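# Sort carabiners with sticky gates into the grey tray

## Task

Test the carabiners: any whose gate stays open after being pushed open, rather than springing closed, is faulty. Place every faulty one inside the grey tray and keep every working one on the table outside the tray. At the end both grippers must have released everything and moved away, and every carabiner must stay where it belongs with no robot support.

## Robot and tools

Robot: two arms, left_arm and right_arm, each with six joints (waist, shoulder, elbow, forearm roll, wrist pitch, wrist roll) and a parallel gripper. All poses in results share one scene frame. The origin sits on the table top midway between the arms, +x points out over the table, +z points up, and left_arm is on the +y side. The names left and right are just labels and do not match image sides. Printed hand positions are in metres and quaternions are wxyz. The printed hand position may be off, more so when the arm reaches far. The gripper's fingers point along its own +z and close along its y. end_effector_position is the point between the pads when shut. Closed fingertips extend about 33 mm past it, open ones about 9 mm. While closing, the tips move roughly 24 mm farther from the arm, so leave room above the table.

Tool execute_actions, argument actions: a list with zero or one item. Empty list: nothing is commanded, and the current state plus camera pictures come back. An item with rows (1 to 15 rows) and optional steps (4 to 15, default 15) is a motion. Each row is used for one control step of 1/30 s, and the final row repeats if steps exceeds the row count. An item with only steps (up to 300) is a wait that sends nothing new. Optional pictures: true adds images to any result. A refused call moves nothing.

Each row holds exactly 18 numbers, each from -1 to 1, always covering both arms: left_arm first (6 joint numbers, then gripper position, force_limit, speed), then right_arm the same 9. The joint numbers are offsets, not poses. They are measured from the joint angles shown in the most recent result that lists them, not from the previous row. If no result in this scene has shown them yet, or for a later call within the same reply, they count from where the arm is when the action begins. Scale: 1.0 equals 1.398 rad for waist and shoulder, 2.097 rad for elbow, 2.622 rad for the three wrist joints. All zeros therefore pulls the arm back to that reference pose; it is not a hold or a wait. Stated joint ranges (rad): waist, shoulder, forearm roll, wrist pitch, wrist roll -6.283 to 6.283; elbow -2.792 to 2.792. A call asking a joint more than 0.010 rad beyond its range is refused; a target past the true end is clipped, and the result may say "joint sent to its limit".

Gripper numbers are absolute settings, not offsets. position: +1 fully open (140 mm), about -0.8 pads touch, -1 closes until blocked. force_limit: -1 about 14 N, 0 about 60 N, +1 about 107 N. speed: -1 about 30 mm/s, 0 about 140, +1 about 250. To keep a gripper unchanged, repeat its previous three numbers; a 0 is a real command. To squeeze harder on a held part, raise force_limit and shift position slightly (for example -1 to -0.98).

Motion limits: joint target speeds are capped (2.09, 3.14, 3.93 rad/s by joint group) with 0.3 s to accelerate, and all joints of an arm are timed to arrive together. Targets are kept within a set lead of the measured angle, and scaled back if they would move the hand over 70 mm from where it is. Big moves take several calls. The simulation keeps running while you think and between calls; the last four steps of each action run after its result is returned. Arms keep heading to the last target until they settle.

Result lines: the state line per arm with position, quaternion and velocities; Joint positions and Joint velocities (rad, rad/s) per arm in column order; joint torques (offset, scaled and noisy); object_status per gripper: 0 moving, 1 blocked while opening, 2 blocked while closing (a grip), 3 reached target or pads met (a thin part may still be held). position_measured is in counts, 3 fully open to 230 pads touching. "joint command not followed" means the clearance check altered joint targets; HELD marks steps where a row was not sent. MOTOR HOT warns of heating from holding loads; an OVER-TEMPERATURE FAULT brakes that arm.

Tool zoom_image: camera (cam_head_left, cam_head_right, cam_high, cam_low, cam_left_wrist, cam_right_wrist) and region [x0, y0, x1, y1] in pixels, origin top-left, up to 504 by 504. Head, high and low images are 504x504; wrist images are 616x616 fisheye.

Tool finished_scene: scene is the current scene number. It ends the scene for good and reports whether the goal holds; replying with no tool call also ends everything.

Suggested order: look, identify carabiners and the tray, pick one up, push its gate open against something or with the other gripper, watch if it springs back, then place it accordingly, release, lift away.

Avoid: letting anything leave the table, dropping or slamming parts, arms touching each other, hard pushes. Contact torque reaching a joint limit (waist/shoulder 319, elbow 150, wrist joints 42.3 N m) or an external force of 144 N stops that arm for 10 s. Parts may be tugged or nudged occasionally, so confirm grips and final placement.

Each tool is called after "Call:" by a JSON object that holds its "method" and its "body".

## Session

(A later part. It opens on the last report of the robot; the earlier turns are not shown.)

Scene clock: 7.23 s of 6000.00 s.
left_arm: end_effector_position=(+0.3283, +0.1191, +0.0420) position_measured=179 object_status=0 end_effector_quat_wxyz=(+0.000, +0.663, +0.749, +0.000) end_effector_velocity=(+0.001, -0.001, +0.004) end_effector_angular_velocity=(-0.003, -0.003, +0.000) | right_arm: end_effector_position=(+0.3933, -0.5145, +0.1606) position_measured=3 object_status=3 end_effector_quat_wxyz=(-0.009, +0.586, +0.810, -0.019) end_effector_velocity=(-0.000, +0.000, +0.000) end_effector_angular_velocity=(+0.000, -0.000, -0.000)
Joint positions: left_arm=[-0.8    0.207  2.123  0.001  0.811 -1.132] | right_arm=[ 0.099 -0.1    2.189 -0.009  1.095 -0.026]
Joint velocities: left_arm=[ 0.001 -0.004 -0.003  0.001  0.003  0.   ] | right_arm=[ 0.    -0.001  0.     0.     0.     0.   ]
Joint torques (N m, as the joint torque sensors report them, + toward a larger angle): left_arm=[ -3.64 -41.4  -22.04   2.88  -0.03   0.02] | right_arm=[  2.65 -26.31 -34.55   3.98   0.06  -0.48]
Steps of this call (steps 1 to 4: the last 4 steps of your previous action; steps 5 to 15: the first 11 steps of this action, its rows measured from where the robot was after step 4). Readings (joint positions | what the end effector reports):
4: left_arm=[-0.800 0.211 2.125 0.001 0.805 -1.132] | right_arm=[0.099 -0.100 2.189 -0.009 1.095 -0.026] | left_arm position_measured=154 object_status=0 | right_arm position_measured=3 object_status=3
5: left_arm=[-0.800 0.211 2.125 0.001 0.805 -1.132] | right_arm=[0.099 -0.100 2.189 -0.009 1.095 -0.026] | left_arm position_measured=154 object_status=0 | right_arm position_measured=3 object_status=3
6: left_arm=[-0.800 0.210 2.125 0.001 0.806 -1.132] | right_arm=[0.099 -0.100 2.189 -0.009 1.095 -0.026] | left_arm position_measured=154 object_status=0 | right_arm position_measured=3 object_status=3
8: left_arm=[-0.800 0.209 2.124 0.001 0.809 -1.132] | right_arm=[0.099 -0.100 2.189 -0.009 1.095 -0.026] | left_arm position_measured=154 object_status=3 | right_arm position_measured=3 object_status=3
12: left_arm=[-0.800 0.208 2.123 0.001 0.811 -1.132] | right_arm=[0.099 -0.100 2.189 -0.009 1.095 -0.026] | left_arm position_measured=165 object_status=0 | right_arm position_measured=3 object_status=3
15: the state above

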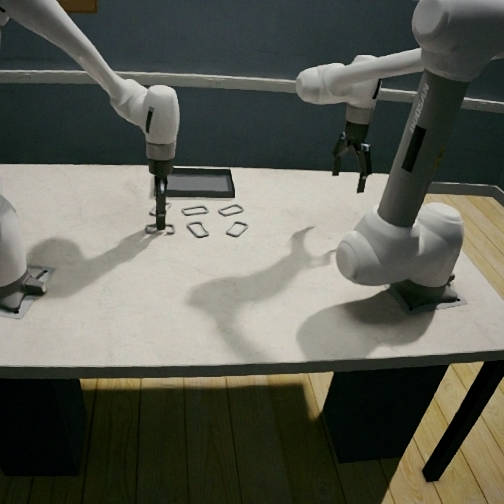

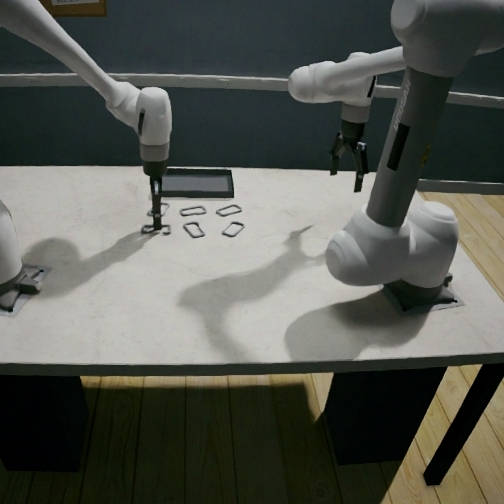

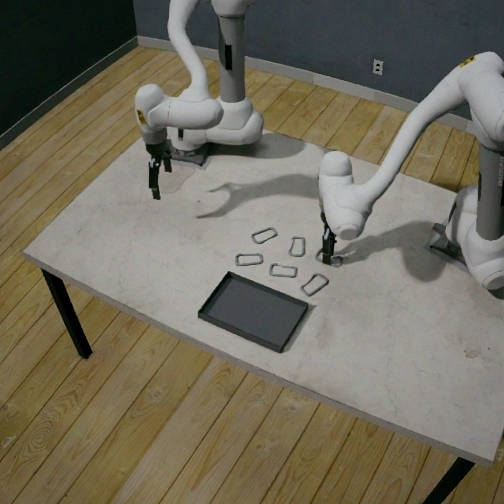

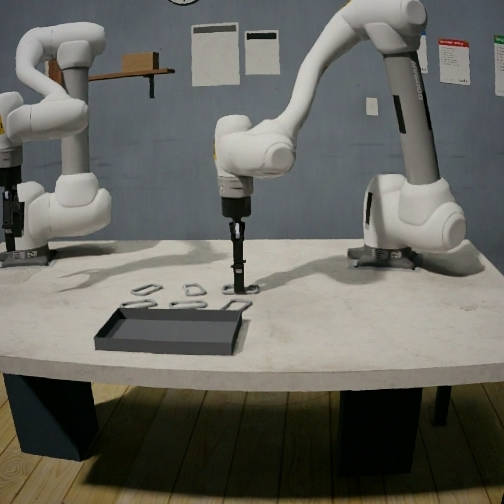

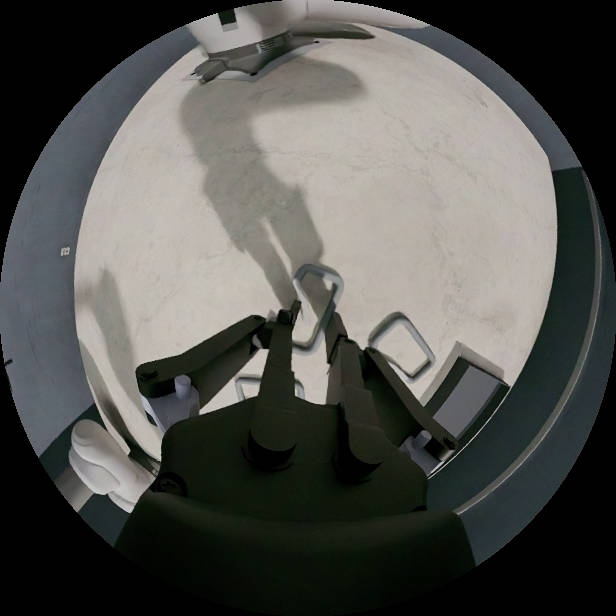

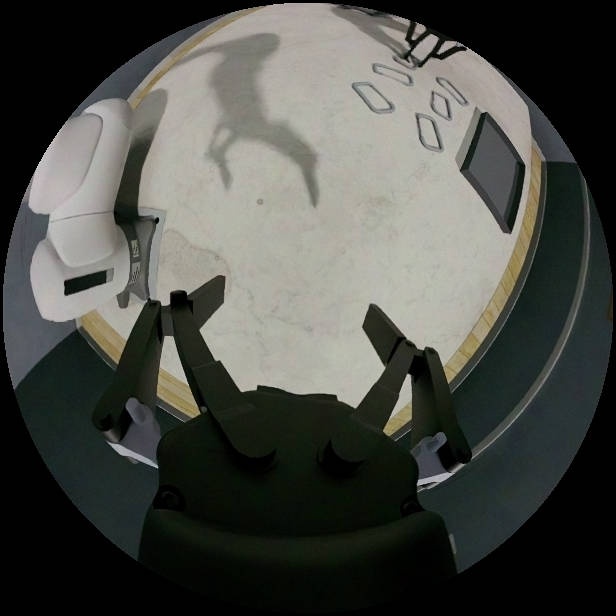

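Call:
{"method": "execute_actions", "body": {"actions": [{"rows":[[0,0,0,0,0,0,0.3,-0.3,0,0,0,0,0,0,0,1,0,0],[0,0,0,0,0,0,0.3,-0.3,0,0,0,0,0,0,0,1,0,0],[0,0,0,0,0,0,0.3,-0.3,0,0,0,0,0,0,0,1,0,0],[0,0,0,0,0,0,0.3,-0.3,0,0,0,0,0,0,0,1,0,0],[0,0,0,0,0,0,0.3,-0.3,0,0,0,0,0,0,0,1,0,0],[0,0,0,0,0,0,0.3,-0.3,0,0,0,0,0,0,0,1,0,0],[0,-0.023,-0.0095,0,0.02,0,0.3,-0.3,0,0,0,0,0,0,0,1,0,0]],"steps":15}], "pictures": true}}

Call:
{"method": "zoom_image", "body": {"camera": "cam_left_wrist", "region": [200, 220, 480, 440]}}

Scene clock: 7.83 s of 6000.00 s.
left_arm: end_effector_position=(+0.3284, +0.1190, +0.0621) position_measured=113 object_status=0 end_effector_quat_wxyz=(+0.000, +0.663, +0.749, +0.000) end_effector_velocity=(-0.002, +0.004, +0.094) end_effector_angular_velocity=(+0.001, +0.001, -0.001) | right_arm: end_effector_position=(+0.3933, -0.5145, +0.1606) position_measured=3 object_status=3 end_effector_quat_wxyz=(-0.009, +0.586, +0.810, -0.019) end_effector_velocity=(-0.000, -0.000, -0.000) end_effector_angular_velocity=(-0.001, +0.000, +0.000)
Joint positions: left_arm=[-0.8    0.182  2.107  0.001  0.853 -1.132] | right_arm=[ 0.099 -0.1    2.189 -0.009  1.095 -0.026]
Joint velocities: left_arm=[ 0.    -0.122 -0.07  -0.     0.193  0.001] | right_arm=[ 0.     0.    -0.    -0.001  0.    -0.   ]
Joint torques (N m, as the joint torque sensors report them, + toward a larger angle): left_arm=[ -1.43 -32.26 -23.12   3.53   0.53  -0.02] | right_arm=[  3.04 -25.42 -34.05   3.8   -0.11  -0.58]
Steps of this call (steps 1 to 4: the last 4 steps of your previous action; steps 5 to 7: the robot went on to your last target; steps 8 to 18: the first 11 steps of this action). Readings (joint positions | what the end effector reports):
8: left_arm=[-0.800 0.207 2.123 0.001 0.812 -1.132] | right_arm=[0.099 -0.100 2.189 -0.009 1.095 -0.026] | left_arm position_measured=184 object_status=0 | right_arm position_measured=3 object_status=3
9: left_arm=[-0.800 0.207 2.123 0.001 0.812 -1.132] | right_arm=[0.099 -0.100 2.189 -0.009 1.095 -0.026] | left_arm position_measured=184 object_status=0 | right_arm position_measured=3 object_status=3
11: left_arm=[-0.800 0.207 2.123 0.001 0.812 -1.132] | right_arm=[0.099 -0.100 2.189 -0.009 1.095 -0.026] | left_arm position_measured=166 object_status=0 | right_arm position_measured=3 object_status=3
15: left_arm=[-0.800 0.204 2.121 0.001 0.817 -1.132] | right_arm=[0.099 -0.100 2.189 -0.009 1.095 -0.026] | left_arm position_measured=135 object_status=0 | right_arm position_measured=3 object_status=3
18: the state above

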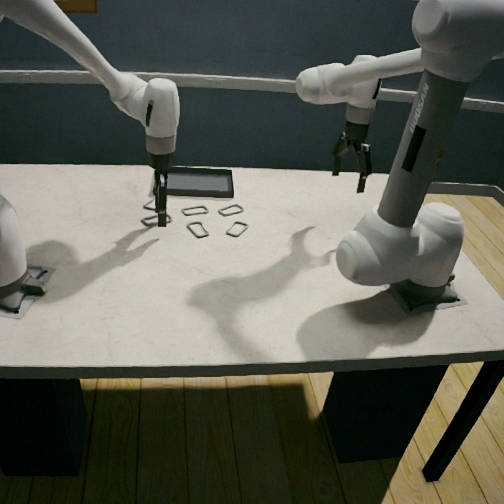

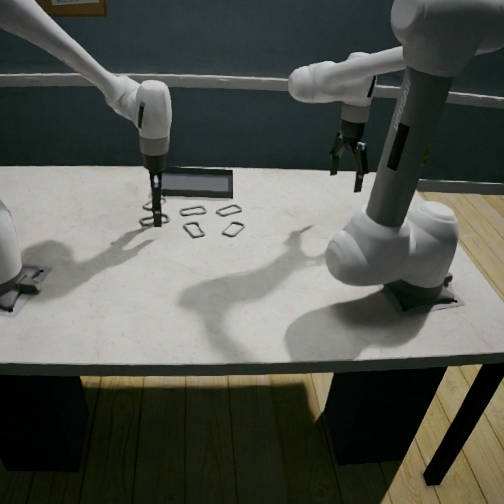

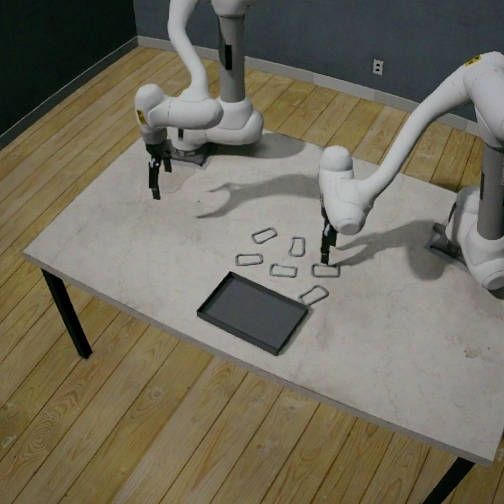

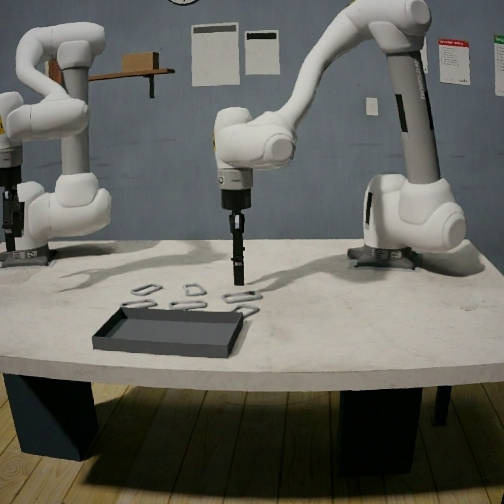

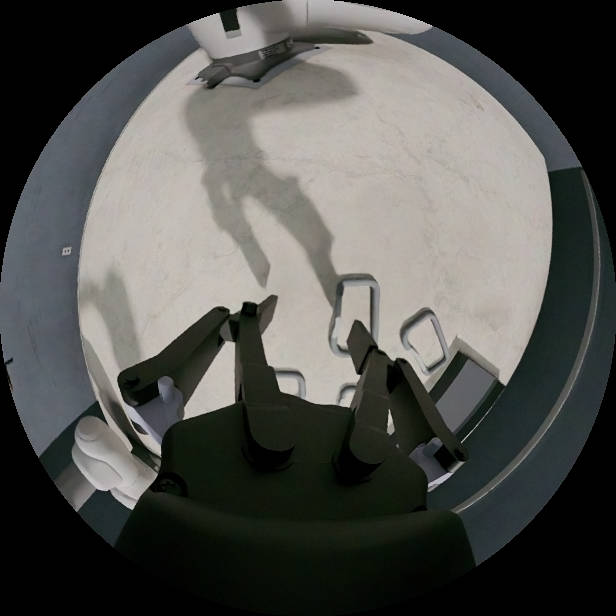

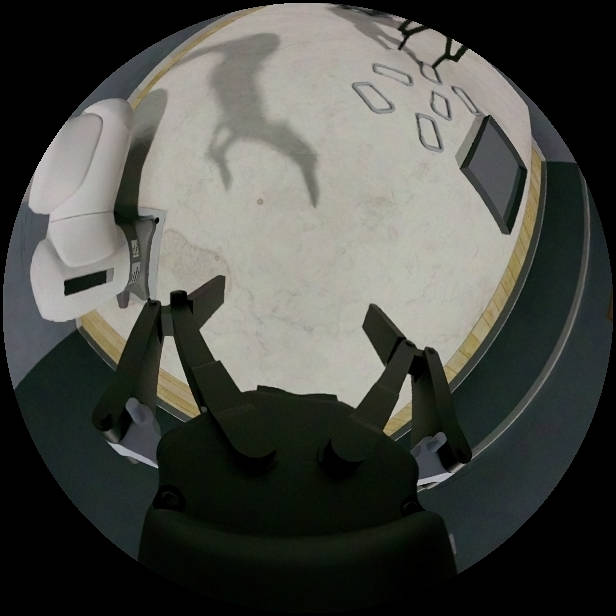

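Region (200, 220, 480, 440) of cam_left_wrist's 616x616 image, scaled by 1.800, with more detail than that image has; it fills the top 396 rows of this view, and the rest is white.

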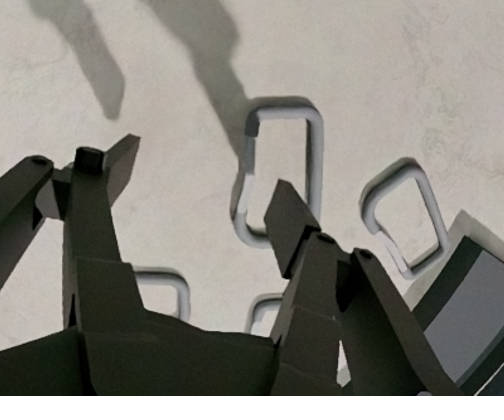

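Call:
{"method": "execute_actions", "body": {"actions": []}}

Scene clock: 8.37 s of 6000.00 s.
left_arm: end_effector_position=(+0.3282, +0.1193, +0.0674) position_measured=91 object_status=3 end_effector_quat_wxyz=(+0.000, +0.663, +0.749, +0.000) end_effector_velocity=(-0.001, -0.001, +0.000) end_effector_angular_velocity=(-0.001, -0.000, -0.001) | right_arm: end_effector_position=(+0.3933, -0.5145, +0.1606) position_measured=3 object_status=3 end_effector_quat_wxyz=(-0.009, +0.586, +0.810, -0.019) end_effector_velocity=(-0.000, -0.000, -0.001) end_effector_angular_velocity=(-0.001, +0.002, -0.000)
Joint positions: left_arm=[-0.8    0.175  2.103  0.001  0.864 -1.132] | right_arm=[ 0.099 -0.1    2.189 -0.009  1.095 -0.026]
Joint velocities: left_arm=[-0.001 -0.001 -0.     0.     0.    -0.001] | right_arm=[-0.     0.002  0.    -0.     0.    -0.   ]
Joint torques (N m, as the joint torque sensors report them, + toward a larger angle): left_arm=[ -0.12 -47.91 -29.94   4.15   0.17   0.05] | right_arm=[  4.74 -24.76 -34.9    3.79  -0.12  -0.21]
Kept back: nothing.
Steps of this call (steps 1 to 4: the last 4 steps of your previous action; steps 5 to 16: the robot went on to your last target). Readings (joint positions | what the end effector reports):
1: left_arm=[-0.800 0.179 2.105 0.001 0.857 -1.132] | right_arm=[0.099 -0.100 2.189 -0.009 1.095 -0.026] | left_arm position_measured=105 object_status=0 | right_arm position_measured=3 object_status=3
2: left_arm=[-0.800 0.178 2.104 0.001 0.860 -1.132] | right_arm=[0.099 -0.100 2.189 -0.009 1.095 -0.026] | left_arm position_measured=98 object_status=0 | right_arm position_measured=3 object_status=3
4: left_arm=[-0.800 0.176 2.103 0.001 0.862 -1.132] | right_arm=[0.099 -0.100 2.189 -0.009 1.095 -0.026] | left_arm position_measured=91 object_status=0 | right_arm position_measured=3 object_status=3
8: left_arm=[-0.800 0.175 2.103 0.001 0.864 -1.132] | right_arm=[0.099 -0.100 2.189 -0.009 1.095 -0.026] | left_arm position_measured=91 object_status=0 | right_arm position_measured=3 object_status=3
16: the state above

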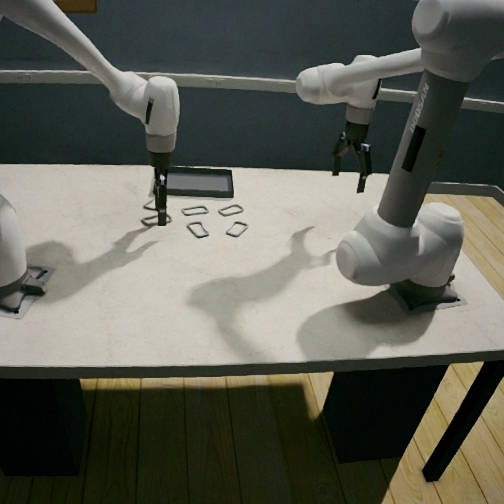

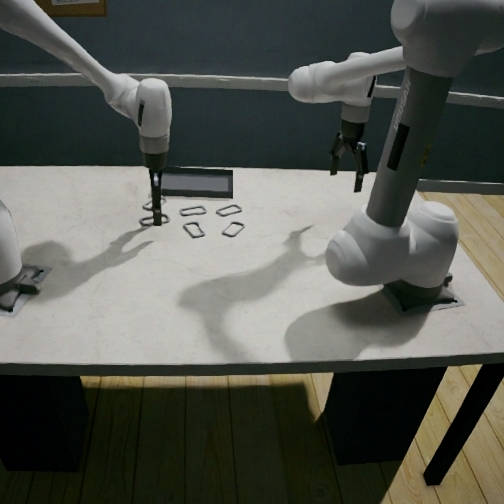

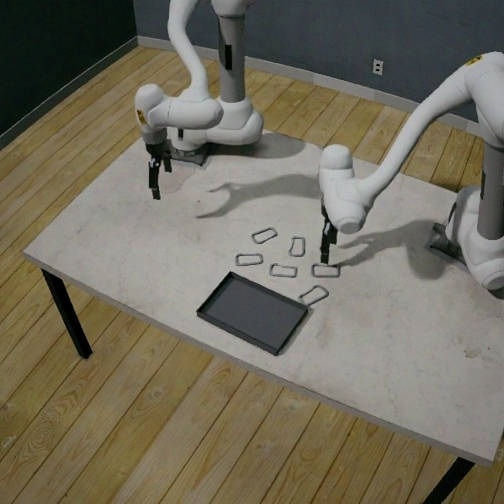

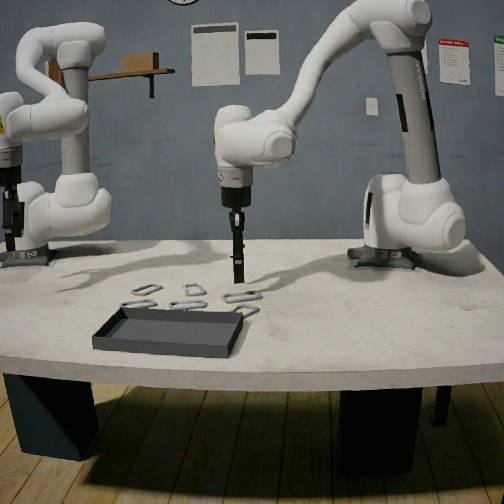

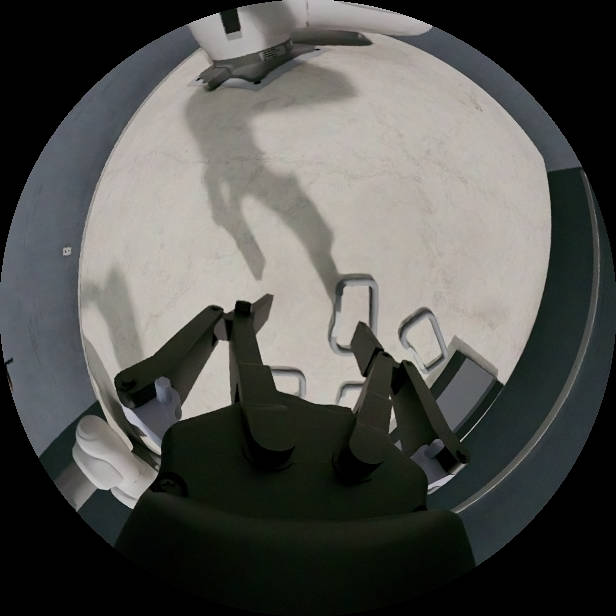

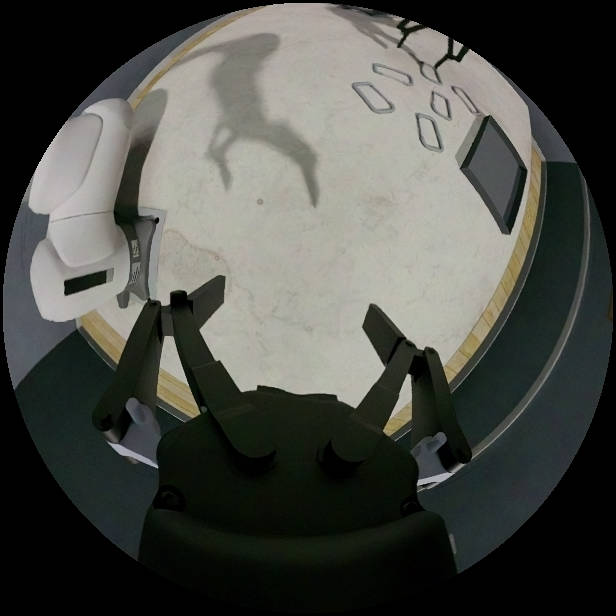

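Call:
{"method": "zoom_image", "body": {"camera": "cam_left_wrist", "region": [280, 260, 480, 400]}}

Call:
{"method": "zoom_image", "body": {"camera": "cam_high", "region": [190, 210, 370, 360]}}

Region (280, 260, 480, 400) of cam_left_wrist's 616x616 image, scaled by 2.520, with more detail than that image has; it fills the top 353 rows of this view, and the rest is white.

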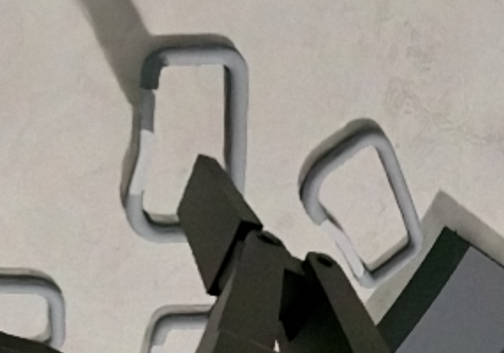

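Region (190, 210, 370, 360) of cam_high's 504x504 image, scaled by 2.800, with more detail than that image has.

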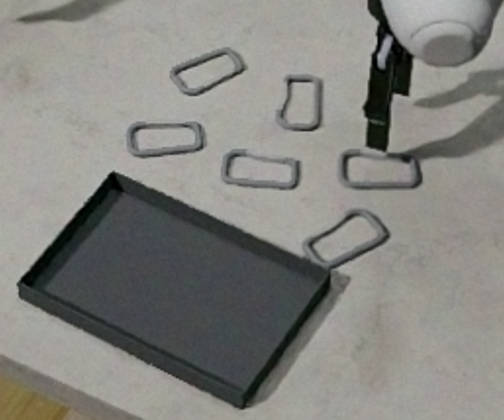

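Call:
{"method": "execute_actions", "body": {"actions": [{"rows":[[-0.104,0.097,-0.085,0,0.016,0.417,0.3,-0.3,0,0,0,0,0,0,0,1,0,0]],"steps":15}]}}

Call:
{"method": "execute_actions", "body": {"actions": [{"steps":12}], "pictures": true}}

Scene clock: 9.33 s of 6000.00 s.
left_arm: end_effector_position=(+0.3159, +0.0407, +0.0676) position_measured=91 object_status=3 end_effector_quat_wxyz=(+0.000, +0.877, +0.480, +0.000) end_effector_velocity=(-0.067, -0.282, -0.007) end_effector_angular_velocity=(+0.002, -0.000, -2.973) | right_arm: end_effector_position=(+0.3933, -0.5145, +0.1606) position_measured=3 object_status=3 end_effector_quat_wxyz=(-0.009, +0.586, +0.810, -0.019) end_effector_velocity=(+0.000, +0.000, +0.001) end_effector_angular_velocity=(+0.002, -0.002, -0.001)
Joint positions: left_arm=[-0.889  0.257  1.995  0.001  0.889 -0.529] | right_arm=[ 0.099 -0.1    2.189 -0.009  1.095 -0.026]
Joint velocities: left_arm=[-0.317  0.296 -0.387  0.     0.091  2.655] | right_arm=[ 0.    -0.002 -0.     0.001  0.     0.001]
Joint torques (N m, as the joint torque sensors report them, + toward a larger angle): left_arm=[ -0.22 -53.53 -30.01   4.15   0.     0.47] | right_arm=[  2.97 -25.11 -34.65   3.99  -0.24  -0.18]
Steps of this call (steps 1 to 15: the robot went on to your last target; steps 16 to 18: nothing new was sent; steps 19 to 29: the first 11 steps of this action). Readings (joint positions | what the end effector reports):
19: left_arm=[-0.800 0.175 2.103 0.001 0.864 -1.132] | right_arm=[0.099 -0.100 2.189 -0.009 1.095 -0.026] | left_arm position_measured=91 object_status=3 | right_arm position_measured=3 object_status=3
20: left_arm=[-0.801 0.176 2.101 0.001 0.864 -1.124] | right_arm=[0.099 -0.100 2.189 -0.009 1.095 -0.026] | left_arm position_measured=91 object_status=3 | right_arm position_measured=3 object_status=3
22: left_arm=[-0.811 0.185 2.090 0.001 0.867 -1.069] | right_arm=[0.099 -0.100 2.189 -0.009 1.095 -0.026] | left_arm position_measured=91 object_status=3 | right_arm position_measured=3 object_status=3
26: left_arm=[-0.855 0.226 2.035 0.001 0.880 -0.793] | right_arm=[0.099 -0.100 2.189 -0.009 1.095 -0.026] | left_arm position_measured=91 object_status=3 | right_arm position_measured=3 object_status=3
29: the state above

Scene clock: 9.73 s of 6000.00 s.
left_arm: end_effector_position=(+0.3015, -0.0100, +0.0657) position_measured=91 object_status=3 end_effector_quat_wxyz=(+0.000, +0.974, +0.226, +0.000) end_effector_velocity=(-0.001, -0.002, +0.000) end_effector_angular_velocity=(-0.001, -0.000, -0.015) | right_arm: end_effector_position=(+0.3933, -0.5145, +0.1606) position_measured=3 object_status=3 end_effector_quat_wxyz=(-0.009, +0.586, +0.810, -0.019) end_effector_velocity=(-0.000, +0.000, -0.001) end_effector_angular_velocity=(-0.000, +0.002, -0.001)
Joint positions: left_arm=[-0.946  0.311  1.925  0.001  0.906 -0.04 ] | right_arm=[ 0.099 -0.1    2.189 -0.009  1.095 -0.026]
Joint velocities: left_arm=[-0.002  0.001 -0.002 -0.     0.     0.013] | right_arm=[ 0.     0.001 -0.     0.     0.     0.001]
Joint torques (N m, as the joint torque sensors report them, + toward a larger angle): left_arm=[ -1.37 -63.41 -30.01   4.22   0.16   0.15] | right_arm=[  3.99 -24.06 -34.55   3.83   0.08  -0.27]
Kept back: nothing.
Steps of this call (steps 1 to 4: the last 4 steps of your previous action; steps 5 to 12: the robot went on to your last target). Readings (joint positions | what the end effector reports):
1: left_arm=[-0.899 0.267 1.982 0.001 0.892 -0.440] | right_arm=[0.099 -0.100 2.189 -0.009 1.095 -0.026] | left_arm position_measured=91 object_status=3 | right_arm position_measured=3 object_status=3
2: left_arm=[-0.909 0.277 1.969 0.001 0.895 -0.355] | right_arm=[0.099 -0.100 2.189 -0.009 1.095 -0.026] | left_arm position_measured=91 object_status=3 | right_arm position_measured=3 object_status=3
4: left_arm=[-0.926 0.292 1.949 0.001 0.900 -0.209] | right_arm=[0.099 -0.100 2.189 -0.009 1.095 -0.026] | left_arm position_measured=91 object_status=3 | right_arm position_measured=3 object_status=3
8: left_arm=[-0.944 0.309 1.926 0.001 0.905 -0.052] | right_arm=[0.099 -0.100 2.189 -0.009 1.095 -0.026] | left_arm position_measured=91 object_status=3 | right_arm position_measured=3 object_status=3
12: the state above

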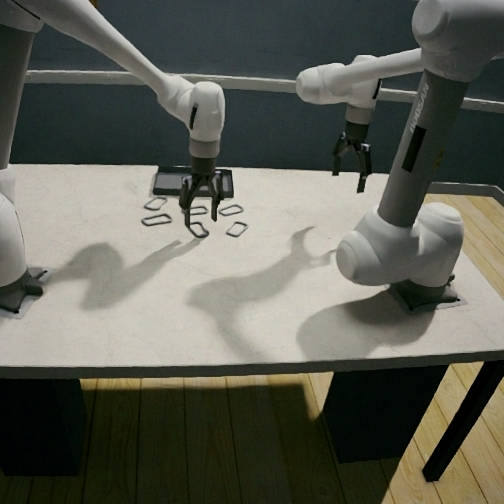

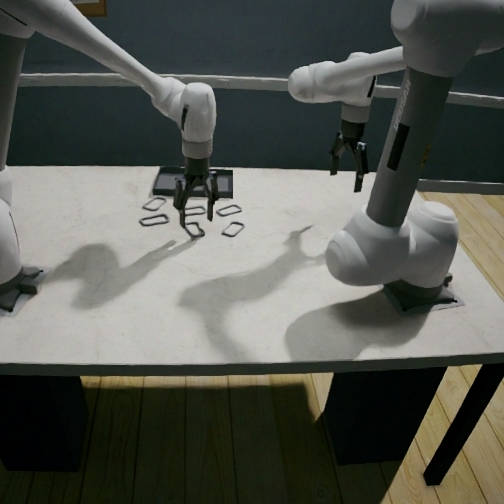

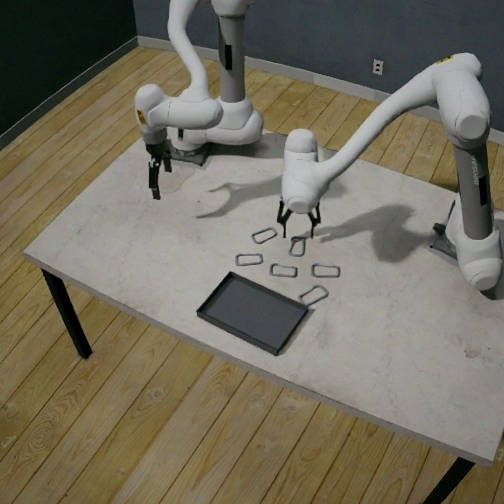

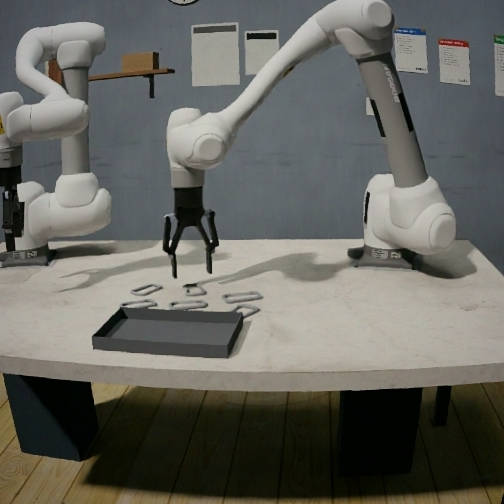

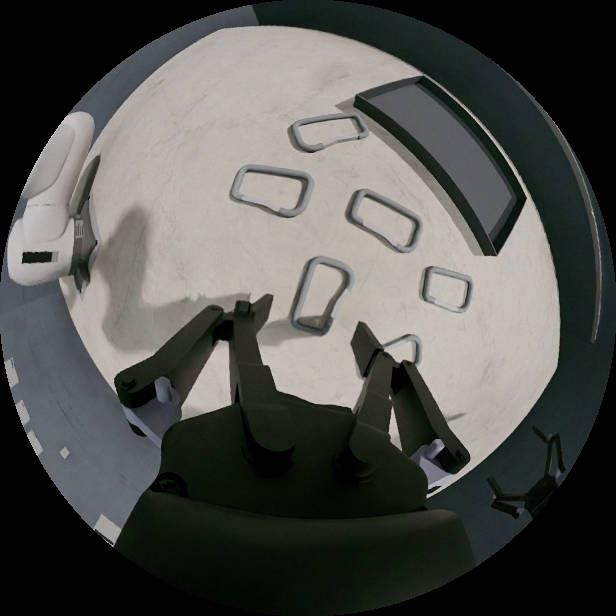

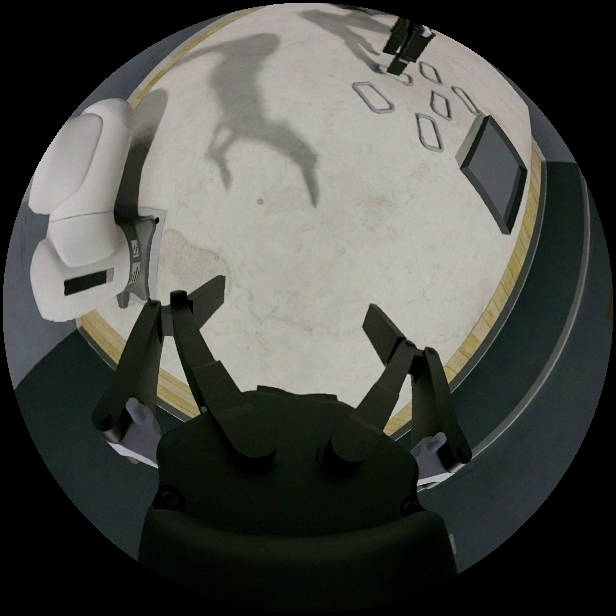

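Call:
{"method": "execute_actions", "body": {"actions": [{"rows":[[0.0215,0.008,0.004,0,-0.006,0.012,0.3,-0.3,0,0,0,0,0,0,0,1,0,0],[0.0215,0.008,0.004,0,-0.006,0.012,0.3,-0.3,0,0,0,0,0,0,0,1,0,0],[0.0215,0.008,0.004,0,-0.006,0.012,0.3,-0.3,0,0,0,0,0,0,0,1,0,0],[0.0215,0.008,0.004,0,-0.006,0.012,0.3,-0.3,0,0,0,0,0,0,0,1,0,0],[0.0215,0.021,0.0079,0,-0.0177,0.012,0.3,-0.3,0,0,0,0,0,0,0,1,0,0]],"steps":15}]}}

Call:
{"method": "execute_actions", "body": {"actions": [{"steps":5}]}}

Call:
{"method": "execute_actions", "body": {"actions": [{"rows":[[0,0,0,0,0,0,-0.2,-0.3,0,0,0,0,0,0,0,1,0,0]],"steps":12}]}}

Call:
{"method": "execute_actions", "body": {"actions": [{"rows":[[0,-0.002,-0.0005,0,0.001,0,-0.2,-0.3,0,0,0,0,0,0,0,1,0,0],[0,-0.002,-0.0005,0,0.001,0,-0.2,-0.3,0,0,0,0,0,0,0,1,0,0],[0,-0.002,-0.0005,0,0.001,0,-0.2,-0.3,0,0,0,0,0,0,0,1,0,0],[0,-0.002,-0.0005,0,0.001,0,-0.2,-0.3,0,0,0,0,0,0,0,1,0,0],[0,-0.002,-0.0005,0,0.001,0,-0.48,-0.3,-0.5,0,0,0,0,0,0,1,0,0]],"steps":15}]}}

Call:
{"method": "execute_actions", "body": {"actions": [{"steps":8}], "pictures": true}}

Scene clock: 10.43 s of 6000.00 s.
left_arm: end_effector_position=(+0.3184, -0.0021, +0.0412) position_measured=91 object_status=3 end_effector_quat_wxyz=(+0.000, +0.974, +0.225, +0.000) end_effector_velocity=(+0.005, -0.000, -0.015) end_effector_angular_velocity=(-0.007, -0.003, +0.004) | right_arm: end_effector_position=(+0.3933, -0.5145, +0.1606) position_measured=3 object_status=3 end_effector_quat_wxyz=(-0.009, +0.586, +0.810, -0.019) end_effector_velocity=(-0.000, -0.000, +0.000) end_effector_angular_velocity=(+0.000, -0.001, -0.001)
Joint positions: left_arm=[-0.916  0.339  1.94   0.001  0.862 -0.008] | right_arm=[ 0.099 -0.1    2.189 -0.009  1.095 -0.026]
Joint velocities: left_arm=[ 0.008  0.018  0.009 -0.001 -0.035  0.005] | right_arm=[-0.    -0.001  0.     0.     0.     0.001]
Joint torques (N m, as the joint torque sensors report them, + toward a larger angle): left_arm=[ -1.43 -66.83 -30.8    4.2   -0.17  -0.17] | right_arm=[  4.21 -25.8  -33.64   3.94  -0.1   -0.47]
Steps of this call (steps 1 to 10: the robot went on to your last target; steps 11 to 21: the first 11 steps of this action). Readings (joint positions | what the end effector reports):
11: left_arm=[-0.946 0.311 1.924 0.001 0.906 -0.038] | right_arm=[0.099 -0.100 2.189 -0.009 1.095 -0.026] | left_arm position_measured=91 object_status=3 | right_arm position_measured=3 object_status=3
12: left_arm=[-0.943 0.312 1.925 0.001 0.905 -0.035] | right_arm=[0.099 -0.100 2.189 -0.009 1.095 -0.026] | left_arm position_measured=91 object_status=3 | right_arm position_measured=3 object_status=3
14: left_arm=[-0.927 0.318 1.930 0.001 0.897 -0.019] | right_arm=[0.099 -0.100 2.189 -0.009 1.095 -0.026] | left_arm position_measured=91 object_status=3 | right_arm position_measured=3 object_status=3
18: left_arm=[-0.917 0.334 1.938 0.001 0.870 -0.010] | right_arm=[0.099 -0.100 2.189 -0.009 1.095 -0.026] | left_arm position_measured=91 object_status=3 | right_arm position_measured=3 object_status=3
21: the state above

Scene clock: 10.60 s of 6000.00 s.
left_arm: end_effector_position=(+0.3187, -0.0021, +0.0401) position_measured=91 object_status=3 end_effector_quat_wxyz=(+0.001, +0.974, +0.225, +0.000) end_effector_velocity=(+0.001, +0.000, -0.002) end_effector_angular_velocity=(+0.001, -0.000, -0.001) | right_arm: end_effector_position=(+0.3933, -0.5145, +0.1606) position_measured=3 object_status=3 end_effector_quat_wxyz=(-0.009, +0.586, +0.810, -0.019) end_effector_velocity=(+0.000, +0.000, +0.000) end_effector_angular_velocity=(+0.000, -0.000, +0.001)
Joint positions: left_arm=[-0.916  0.34   1.941  0.001  0.86  -0.008] | right_arm=[ 0.099 -0.1    2.189 -0.009  1.095 -0.026]
Joint velocities: left_arm=[ 0.001  0.003  0.001  0.    -0.004  0.002] | right_arm=[ 0.     0.    -0.     0.    -0.    -0.001]
Joint torques (N m, as the joint torque sensors report them, + toward a larger angle): left_arm=[  1.17 -66.67 -30.59   4.11   0.33   0.04] | right_arm=[  3.34 -25.85 -34.69   3.98   0.06  -0.21]
Kept back: nothing.
Steps of this call (steps 1 to 4: the last 4 steps of your previous action; step 5: the robot went on to your last target). Readings (joint positions | what the end effector reports):
1: left_arm=[-0.916 0.339 1.941 0.001 0.861 -0.008] | right_arm=[0.099 -0.100 2.189 -0.009 1.095 -0.026] | left_arm position_measured=91 object_status=3 | right_arm position_measured=3 object_status=3
2: left_arm=[-0.916 0.339 1.941 0.001 0.860 -0.008] | right_arm=[0.099 -0.100 2.189 -0.009 1.095 -0.026] | left_arm position_measured=91 object_status=3 | right_arm position_measured=3 object_status=3
4: left_arm=[-0.916 0.340 1.941 0.001 0.860 -0.008] | right_arm=[0.099 -0.100 2.189 -0.009 1.095 -0.026] | left_arm position_measured=91 object_status=3 | right_arm position_measured=3 object_status=3
5: the state above

Scene clock: 10.87 s of 6000.00 s.
left_arm: end_effector_position=(+0.3187, -0.0021, +0.0401) position_measured=139 object_status=0 end_effector_quat_wxyz=(+0.001, +0.974, +0.225, +0.000) end_effector_velocity=(-0.000, -0.000, +0.000) end_effector_angular_velocity=(-0.000, -0.001, -0.001) | right_arm: end_effector_position=(+0.3933, -0.5145, +0.1606) position_measured=3 object_status=3 end_effector_quat_wxyz=(-0.009, +0.586, +0.810, -0.019) end_effector_velocity=(+0.000, +0.000, +0.001) end_effector_angular_velocity=(-0.000, -0.001, +0.000)
Joint positions: left_arm=[-0.916  0.34   1.941  0.001  0.86  -0.008] | right_arm=[ 0.099 -0.1    2.189 -0.009  1.095 -0.026]
Joint velocities: left_arm=[-0.001 -0.001 -0.     0.001 -0.    -0.001] | right_arm=[ 0.001 -0.    -0.001 -0.001  0.     0.001]
Joint torques (N m, as the joint torque sensors report them, + toward a larger angle): left_arm=[ -0.9  -63.87 -29.21   3.98   0.25  -0.12] | right_arm=[  1.83 -27.63 -33.5    4.09   0.05  -0.43]
Steps of this call (steps 1 to 8: the first 8 steps of this action). Readings (joint positions | what the end effector reports):
1: left_arm=[-0.916 0.340 1.941 0.001 0.860 -0.008] | right_arm=[0.099 -0.100 2.189 -0.009 1.095 -0.026] | left_arm position_measured=91 object_status=0 | right_arm position_measured=3 object_status=3
2: left_arm=[-0.916 0.340 1.941 0.001 0.860 -0.008] | right_arm=[0.099 -0.100 2.189 -0.009 1.095 -0.026] | left_arm position_measured=94 object_status=0 | right_arm position_measured=3 object_status=3
4: left_arm=[-0.916 0.340 1.941 0.001 0.860 -0.008] | right_arm=[0.099 -0.100 2.189 -0.009 1.095 -0.026] | left_arm position_measured=109 object_status=0 | right_arm position_measured=3 object_status=3
8: the state above

Scene clock: 11.37 s of 6000.00 s.
left_arm: end_effector_position=(+0.3189, -0.0025, +0.0425) position_measured=179 object_status=0 end_effector_quat_wxyz=(+0.001, +0.974, +0.225, +0.001) end_effector_velocity=(+0.001, +0.000, +0.000) end_effector_angular_velocity=(-0.000, -0.001, +0.002) | right_arm: end_effector_position=(+0.3933, -0.5145, +0.1606) position_measured=3 object_status=3 end_effector_quat_wxyz=(-0.009, +0.586, +0.810, -0.019) end_effector_velocity=(+0.000, -0.000, +0.000) end_effector_angular_velocity=(-0.000, -0.001, +0.001)
Joint positions: left_arm=[-0.916  0.337  1.94   0.001  0.862 -0.008] | right_arm=[ 0.099 -0.1    2.189 -0.009  1.095 -0.026]
Joint velocities: left_arm=[ 0.001 -0.001 -0.     0.    -0.    -0.001] | right_arm=[ 0.    -0.    -0.    -0.001 -0.    -0.001]
Joint torques (N m, as the joint torque sensors report them, + toward a larger angle): left_arm=[ -0.98 -46.07 -16.34   3.96   1.73   0.02] | right_arm=[  1.94 -25.32 -34.26   4.07   0.07  -0.21]
Steps of this call (steps 1 to 4: the last 4 steps of your previous action; steps 5 to 15: the first 11 steps of this action, its rows measured from where the robot was after step 4). Readings (joint positions | what the end effector reports):
4: left_arm=[-0.916 0.340 1.941 0.001 0.860 -0.008] | right_arm=[0.099 -0.100 2.189 -0.009 1.095 -0.026] | left_arm position_measured=154 object_status=0 | right_arm position_measured=3 object_status=3
5: left_arm=[-0.916 0.340 1.941 0.001 0.860 -0.008] | right_arm=[0.099 -0.100 2.189 -0.009 1.095 -0.026] | left_arm position_measured=154 object_status=0 | right_arm position_measured=3 object_status=3
6: left_arm=[-0.916 0.339 1.941 0.001 0.860 -0.008] | right_arm=[0.099 -0.100 2.189 -0.009 1.095 -0.026] | left_arm position_measured=154 object_status=0 | right_arm position_measured=3 object_status=3
8: left_arm=[-0.916 0.338 1.940 0.001 0.861 -0.008] | right_arm=[0.099 -0.100 2.189 -0.009 1.095 -0.026] | left_arm position_measured=154 object_status=3 | right_arm position_measured=3 object_status=3
12: left_arm=[-0.916 0.337 1.940 0.001 0.862 -0.008] | right_arm=[0.099 -0.100 2.189 -0.009 1.095 -0.026] | left_arm position_measured=165 object_status=0 | right_arm position_measured=3 object_status=3
15: the state above

Scene clock: 11.63 s of 6000.00 s.
left_arm: end_effector_position=(+0.3188, -0.0024, +0.0424) position_measured=190 object_status=3 end_effector_quat_wxyz=(+0.001, +0.974, +0.225, +0.001) end_effector_velocity=(-0.000, +0.001, -0.001) end_effector_angular_velocity=(+0.002, +0.001, +0.002) | right_arm: end_effector_position=(+0.3933, -0.5145, +0.1606) position_measured=3 object_status=3 end_effector_quat_wxyz=(-0.009, +0.586, +0.810, -0.019) end_effector_velocity=(-0.000, -0.000, -0.001) end_effector_angular_velocity=(-0.001, +0.002, +0.000)
Joint positions: left_arm=[-0.916  0.337  1.94   0.001  0.862 -0.008] | right_arm=[ 0.099 -0.1    2.189 -0.009  1.095 -0.026]
Joint velocities: left_arm=[-0.     0.001  0.001  0.    -0.    -0.002] | right_arm=[ 0.     0.001  0.001 -0.     0.     0.   ]
Joint torques (N m, as the joint torque sensors report them, + toward a larger angle): left_arm=[ -0.37 -36.72  -8.9    3.69   2.77   0.04] | right_arm=[  2.72 -25.83 -34.94   3.74  -0.12  -0.24]
Kept back: nothing.
Steps of this call (steps 1 to 4: the last 4 steps of your previous action; steps 5 to 8: the robot went on to your last target). Readings (joint positions | what the end effector reports):
1: left_arm=[-0.916 0.337 1.940 0.001 0.862 -0.008] | right_arm=[0.099 -0.100 2.189 -0.009 1.095 -0.026] | left_arm position_measured=183 object_status=0 | right_arm position_measured=3 object_status=3
2: left_arm=[-0.916 0.337 1.940 0.001 0.862 -0.008] | right_arm=[0.099 -0.100 2.189 -0.009 1.095 -0.026] | left_arm position_measured=188 object_status=0 | right_arm position_measured=3 object_status=3
4: left_arm=[-0.916 0.337 1.940 0.001 0.862 -0.008] | right_arm=[0.099 -0.100 2.189 -0.009 1.095 -0.026] | left_arm position_measured=190 object_status=0 | right_arm position_measured=3 object_status=3
8: the state above

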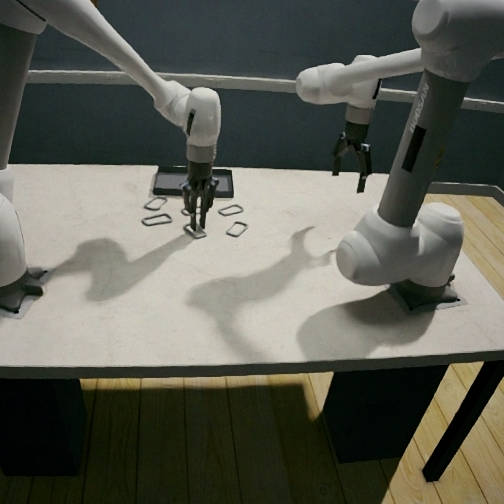

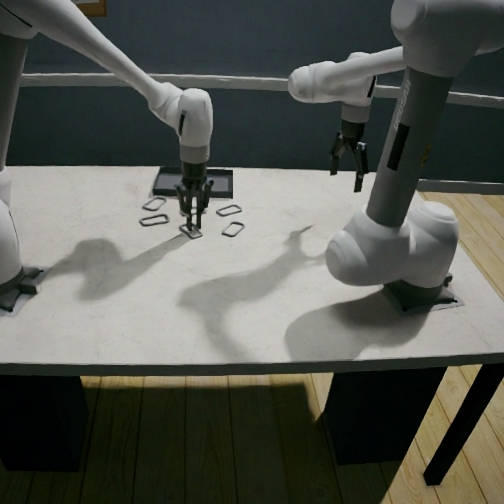

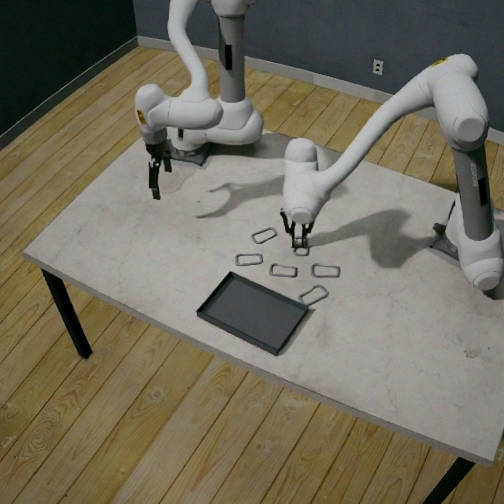

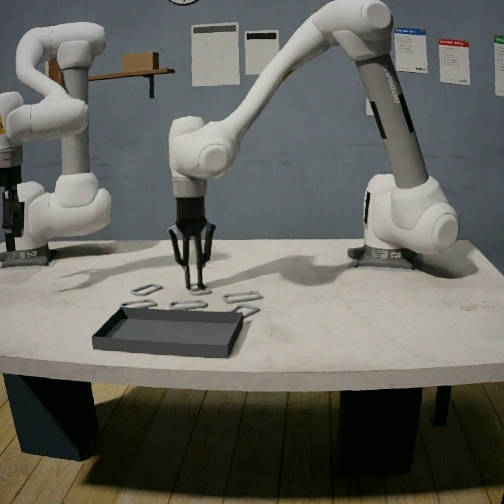

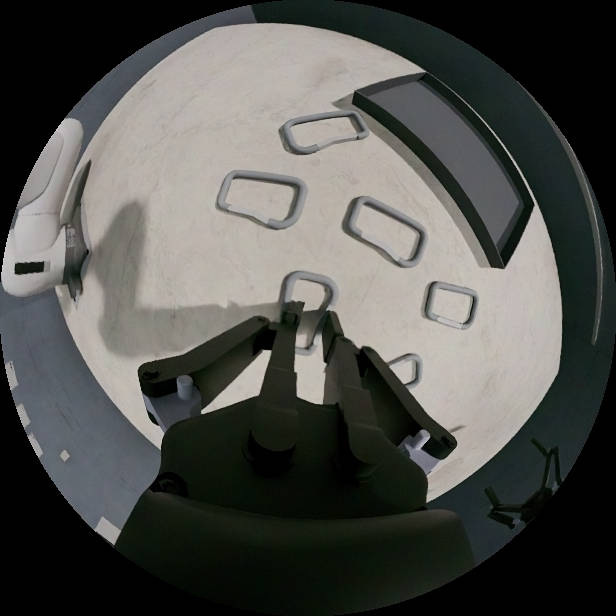

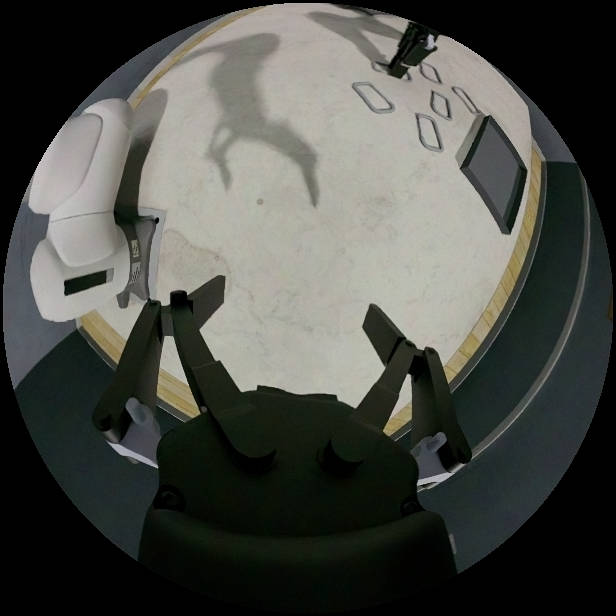

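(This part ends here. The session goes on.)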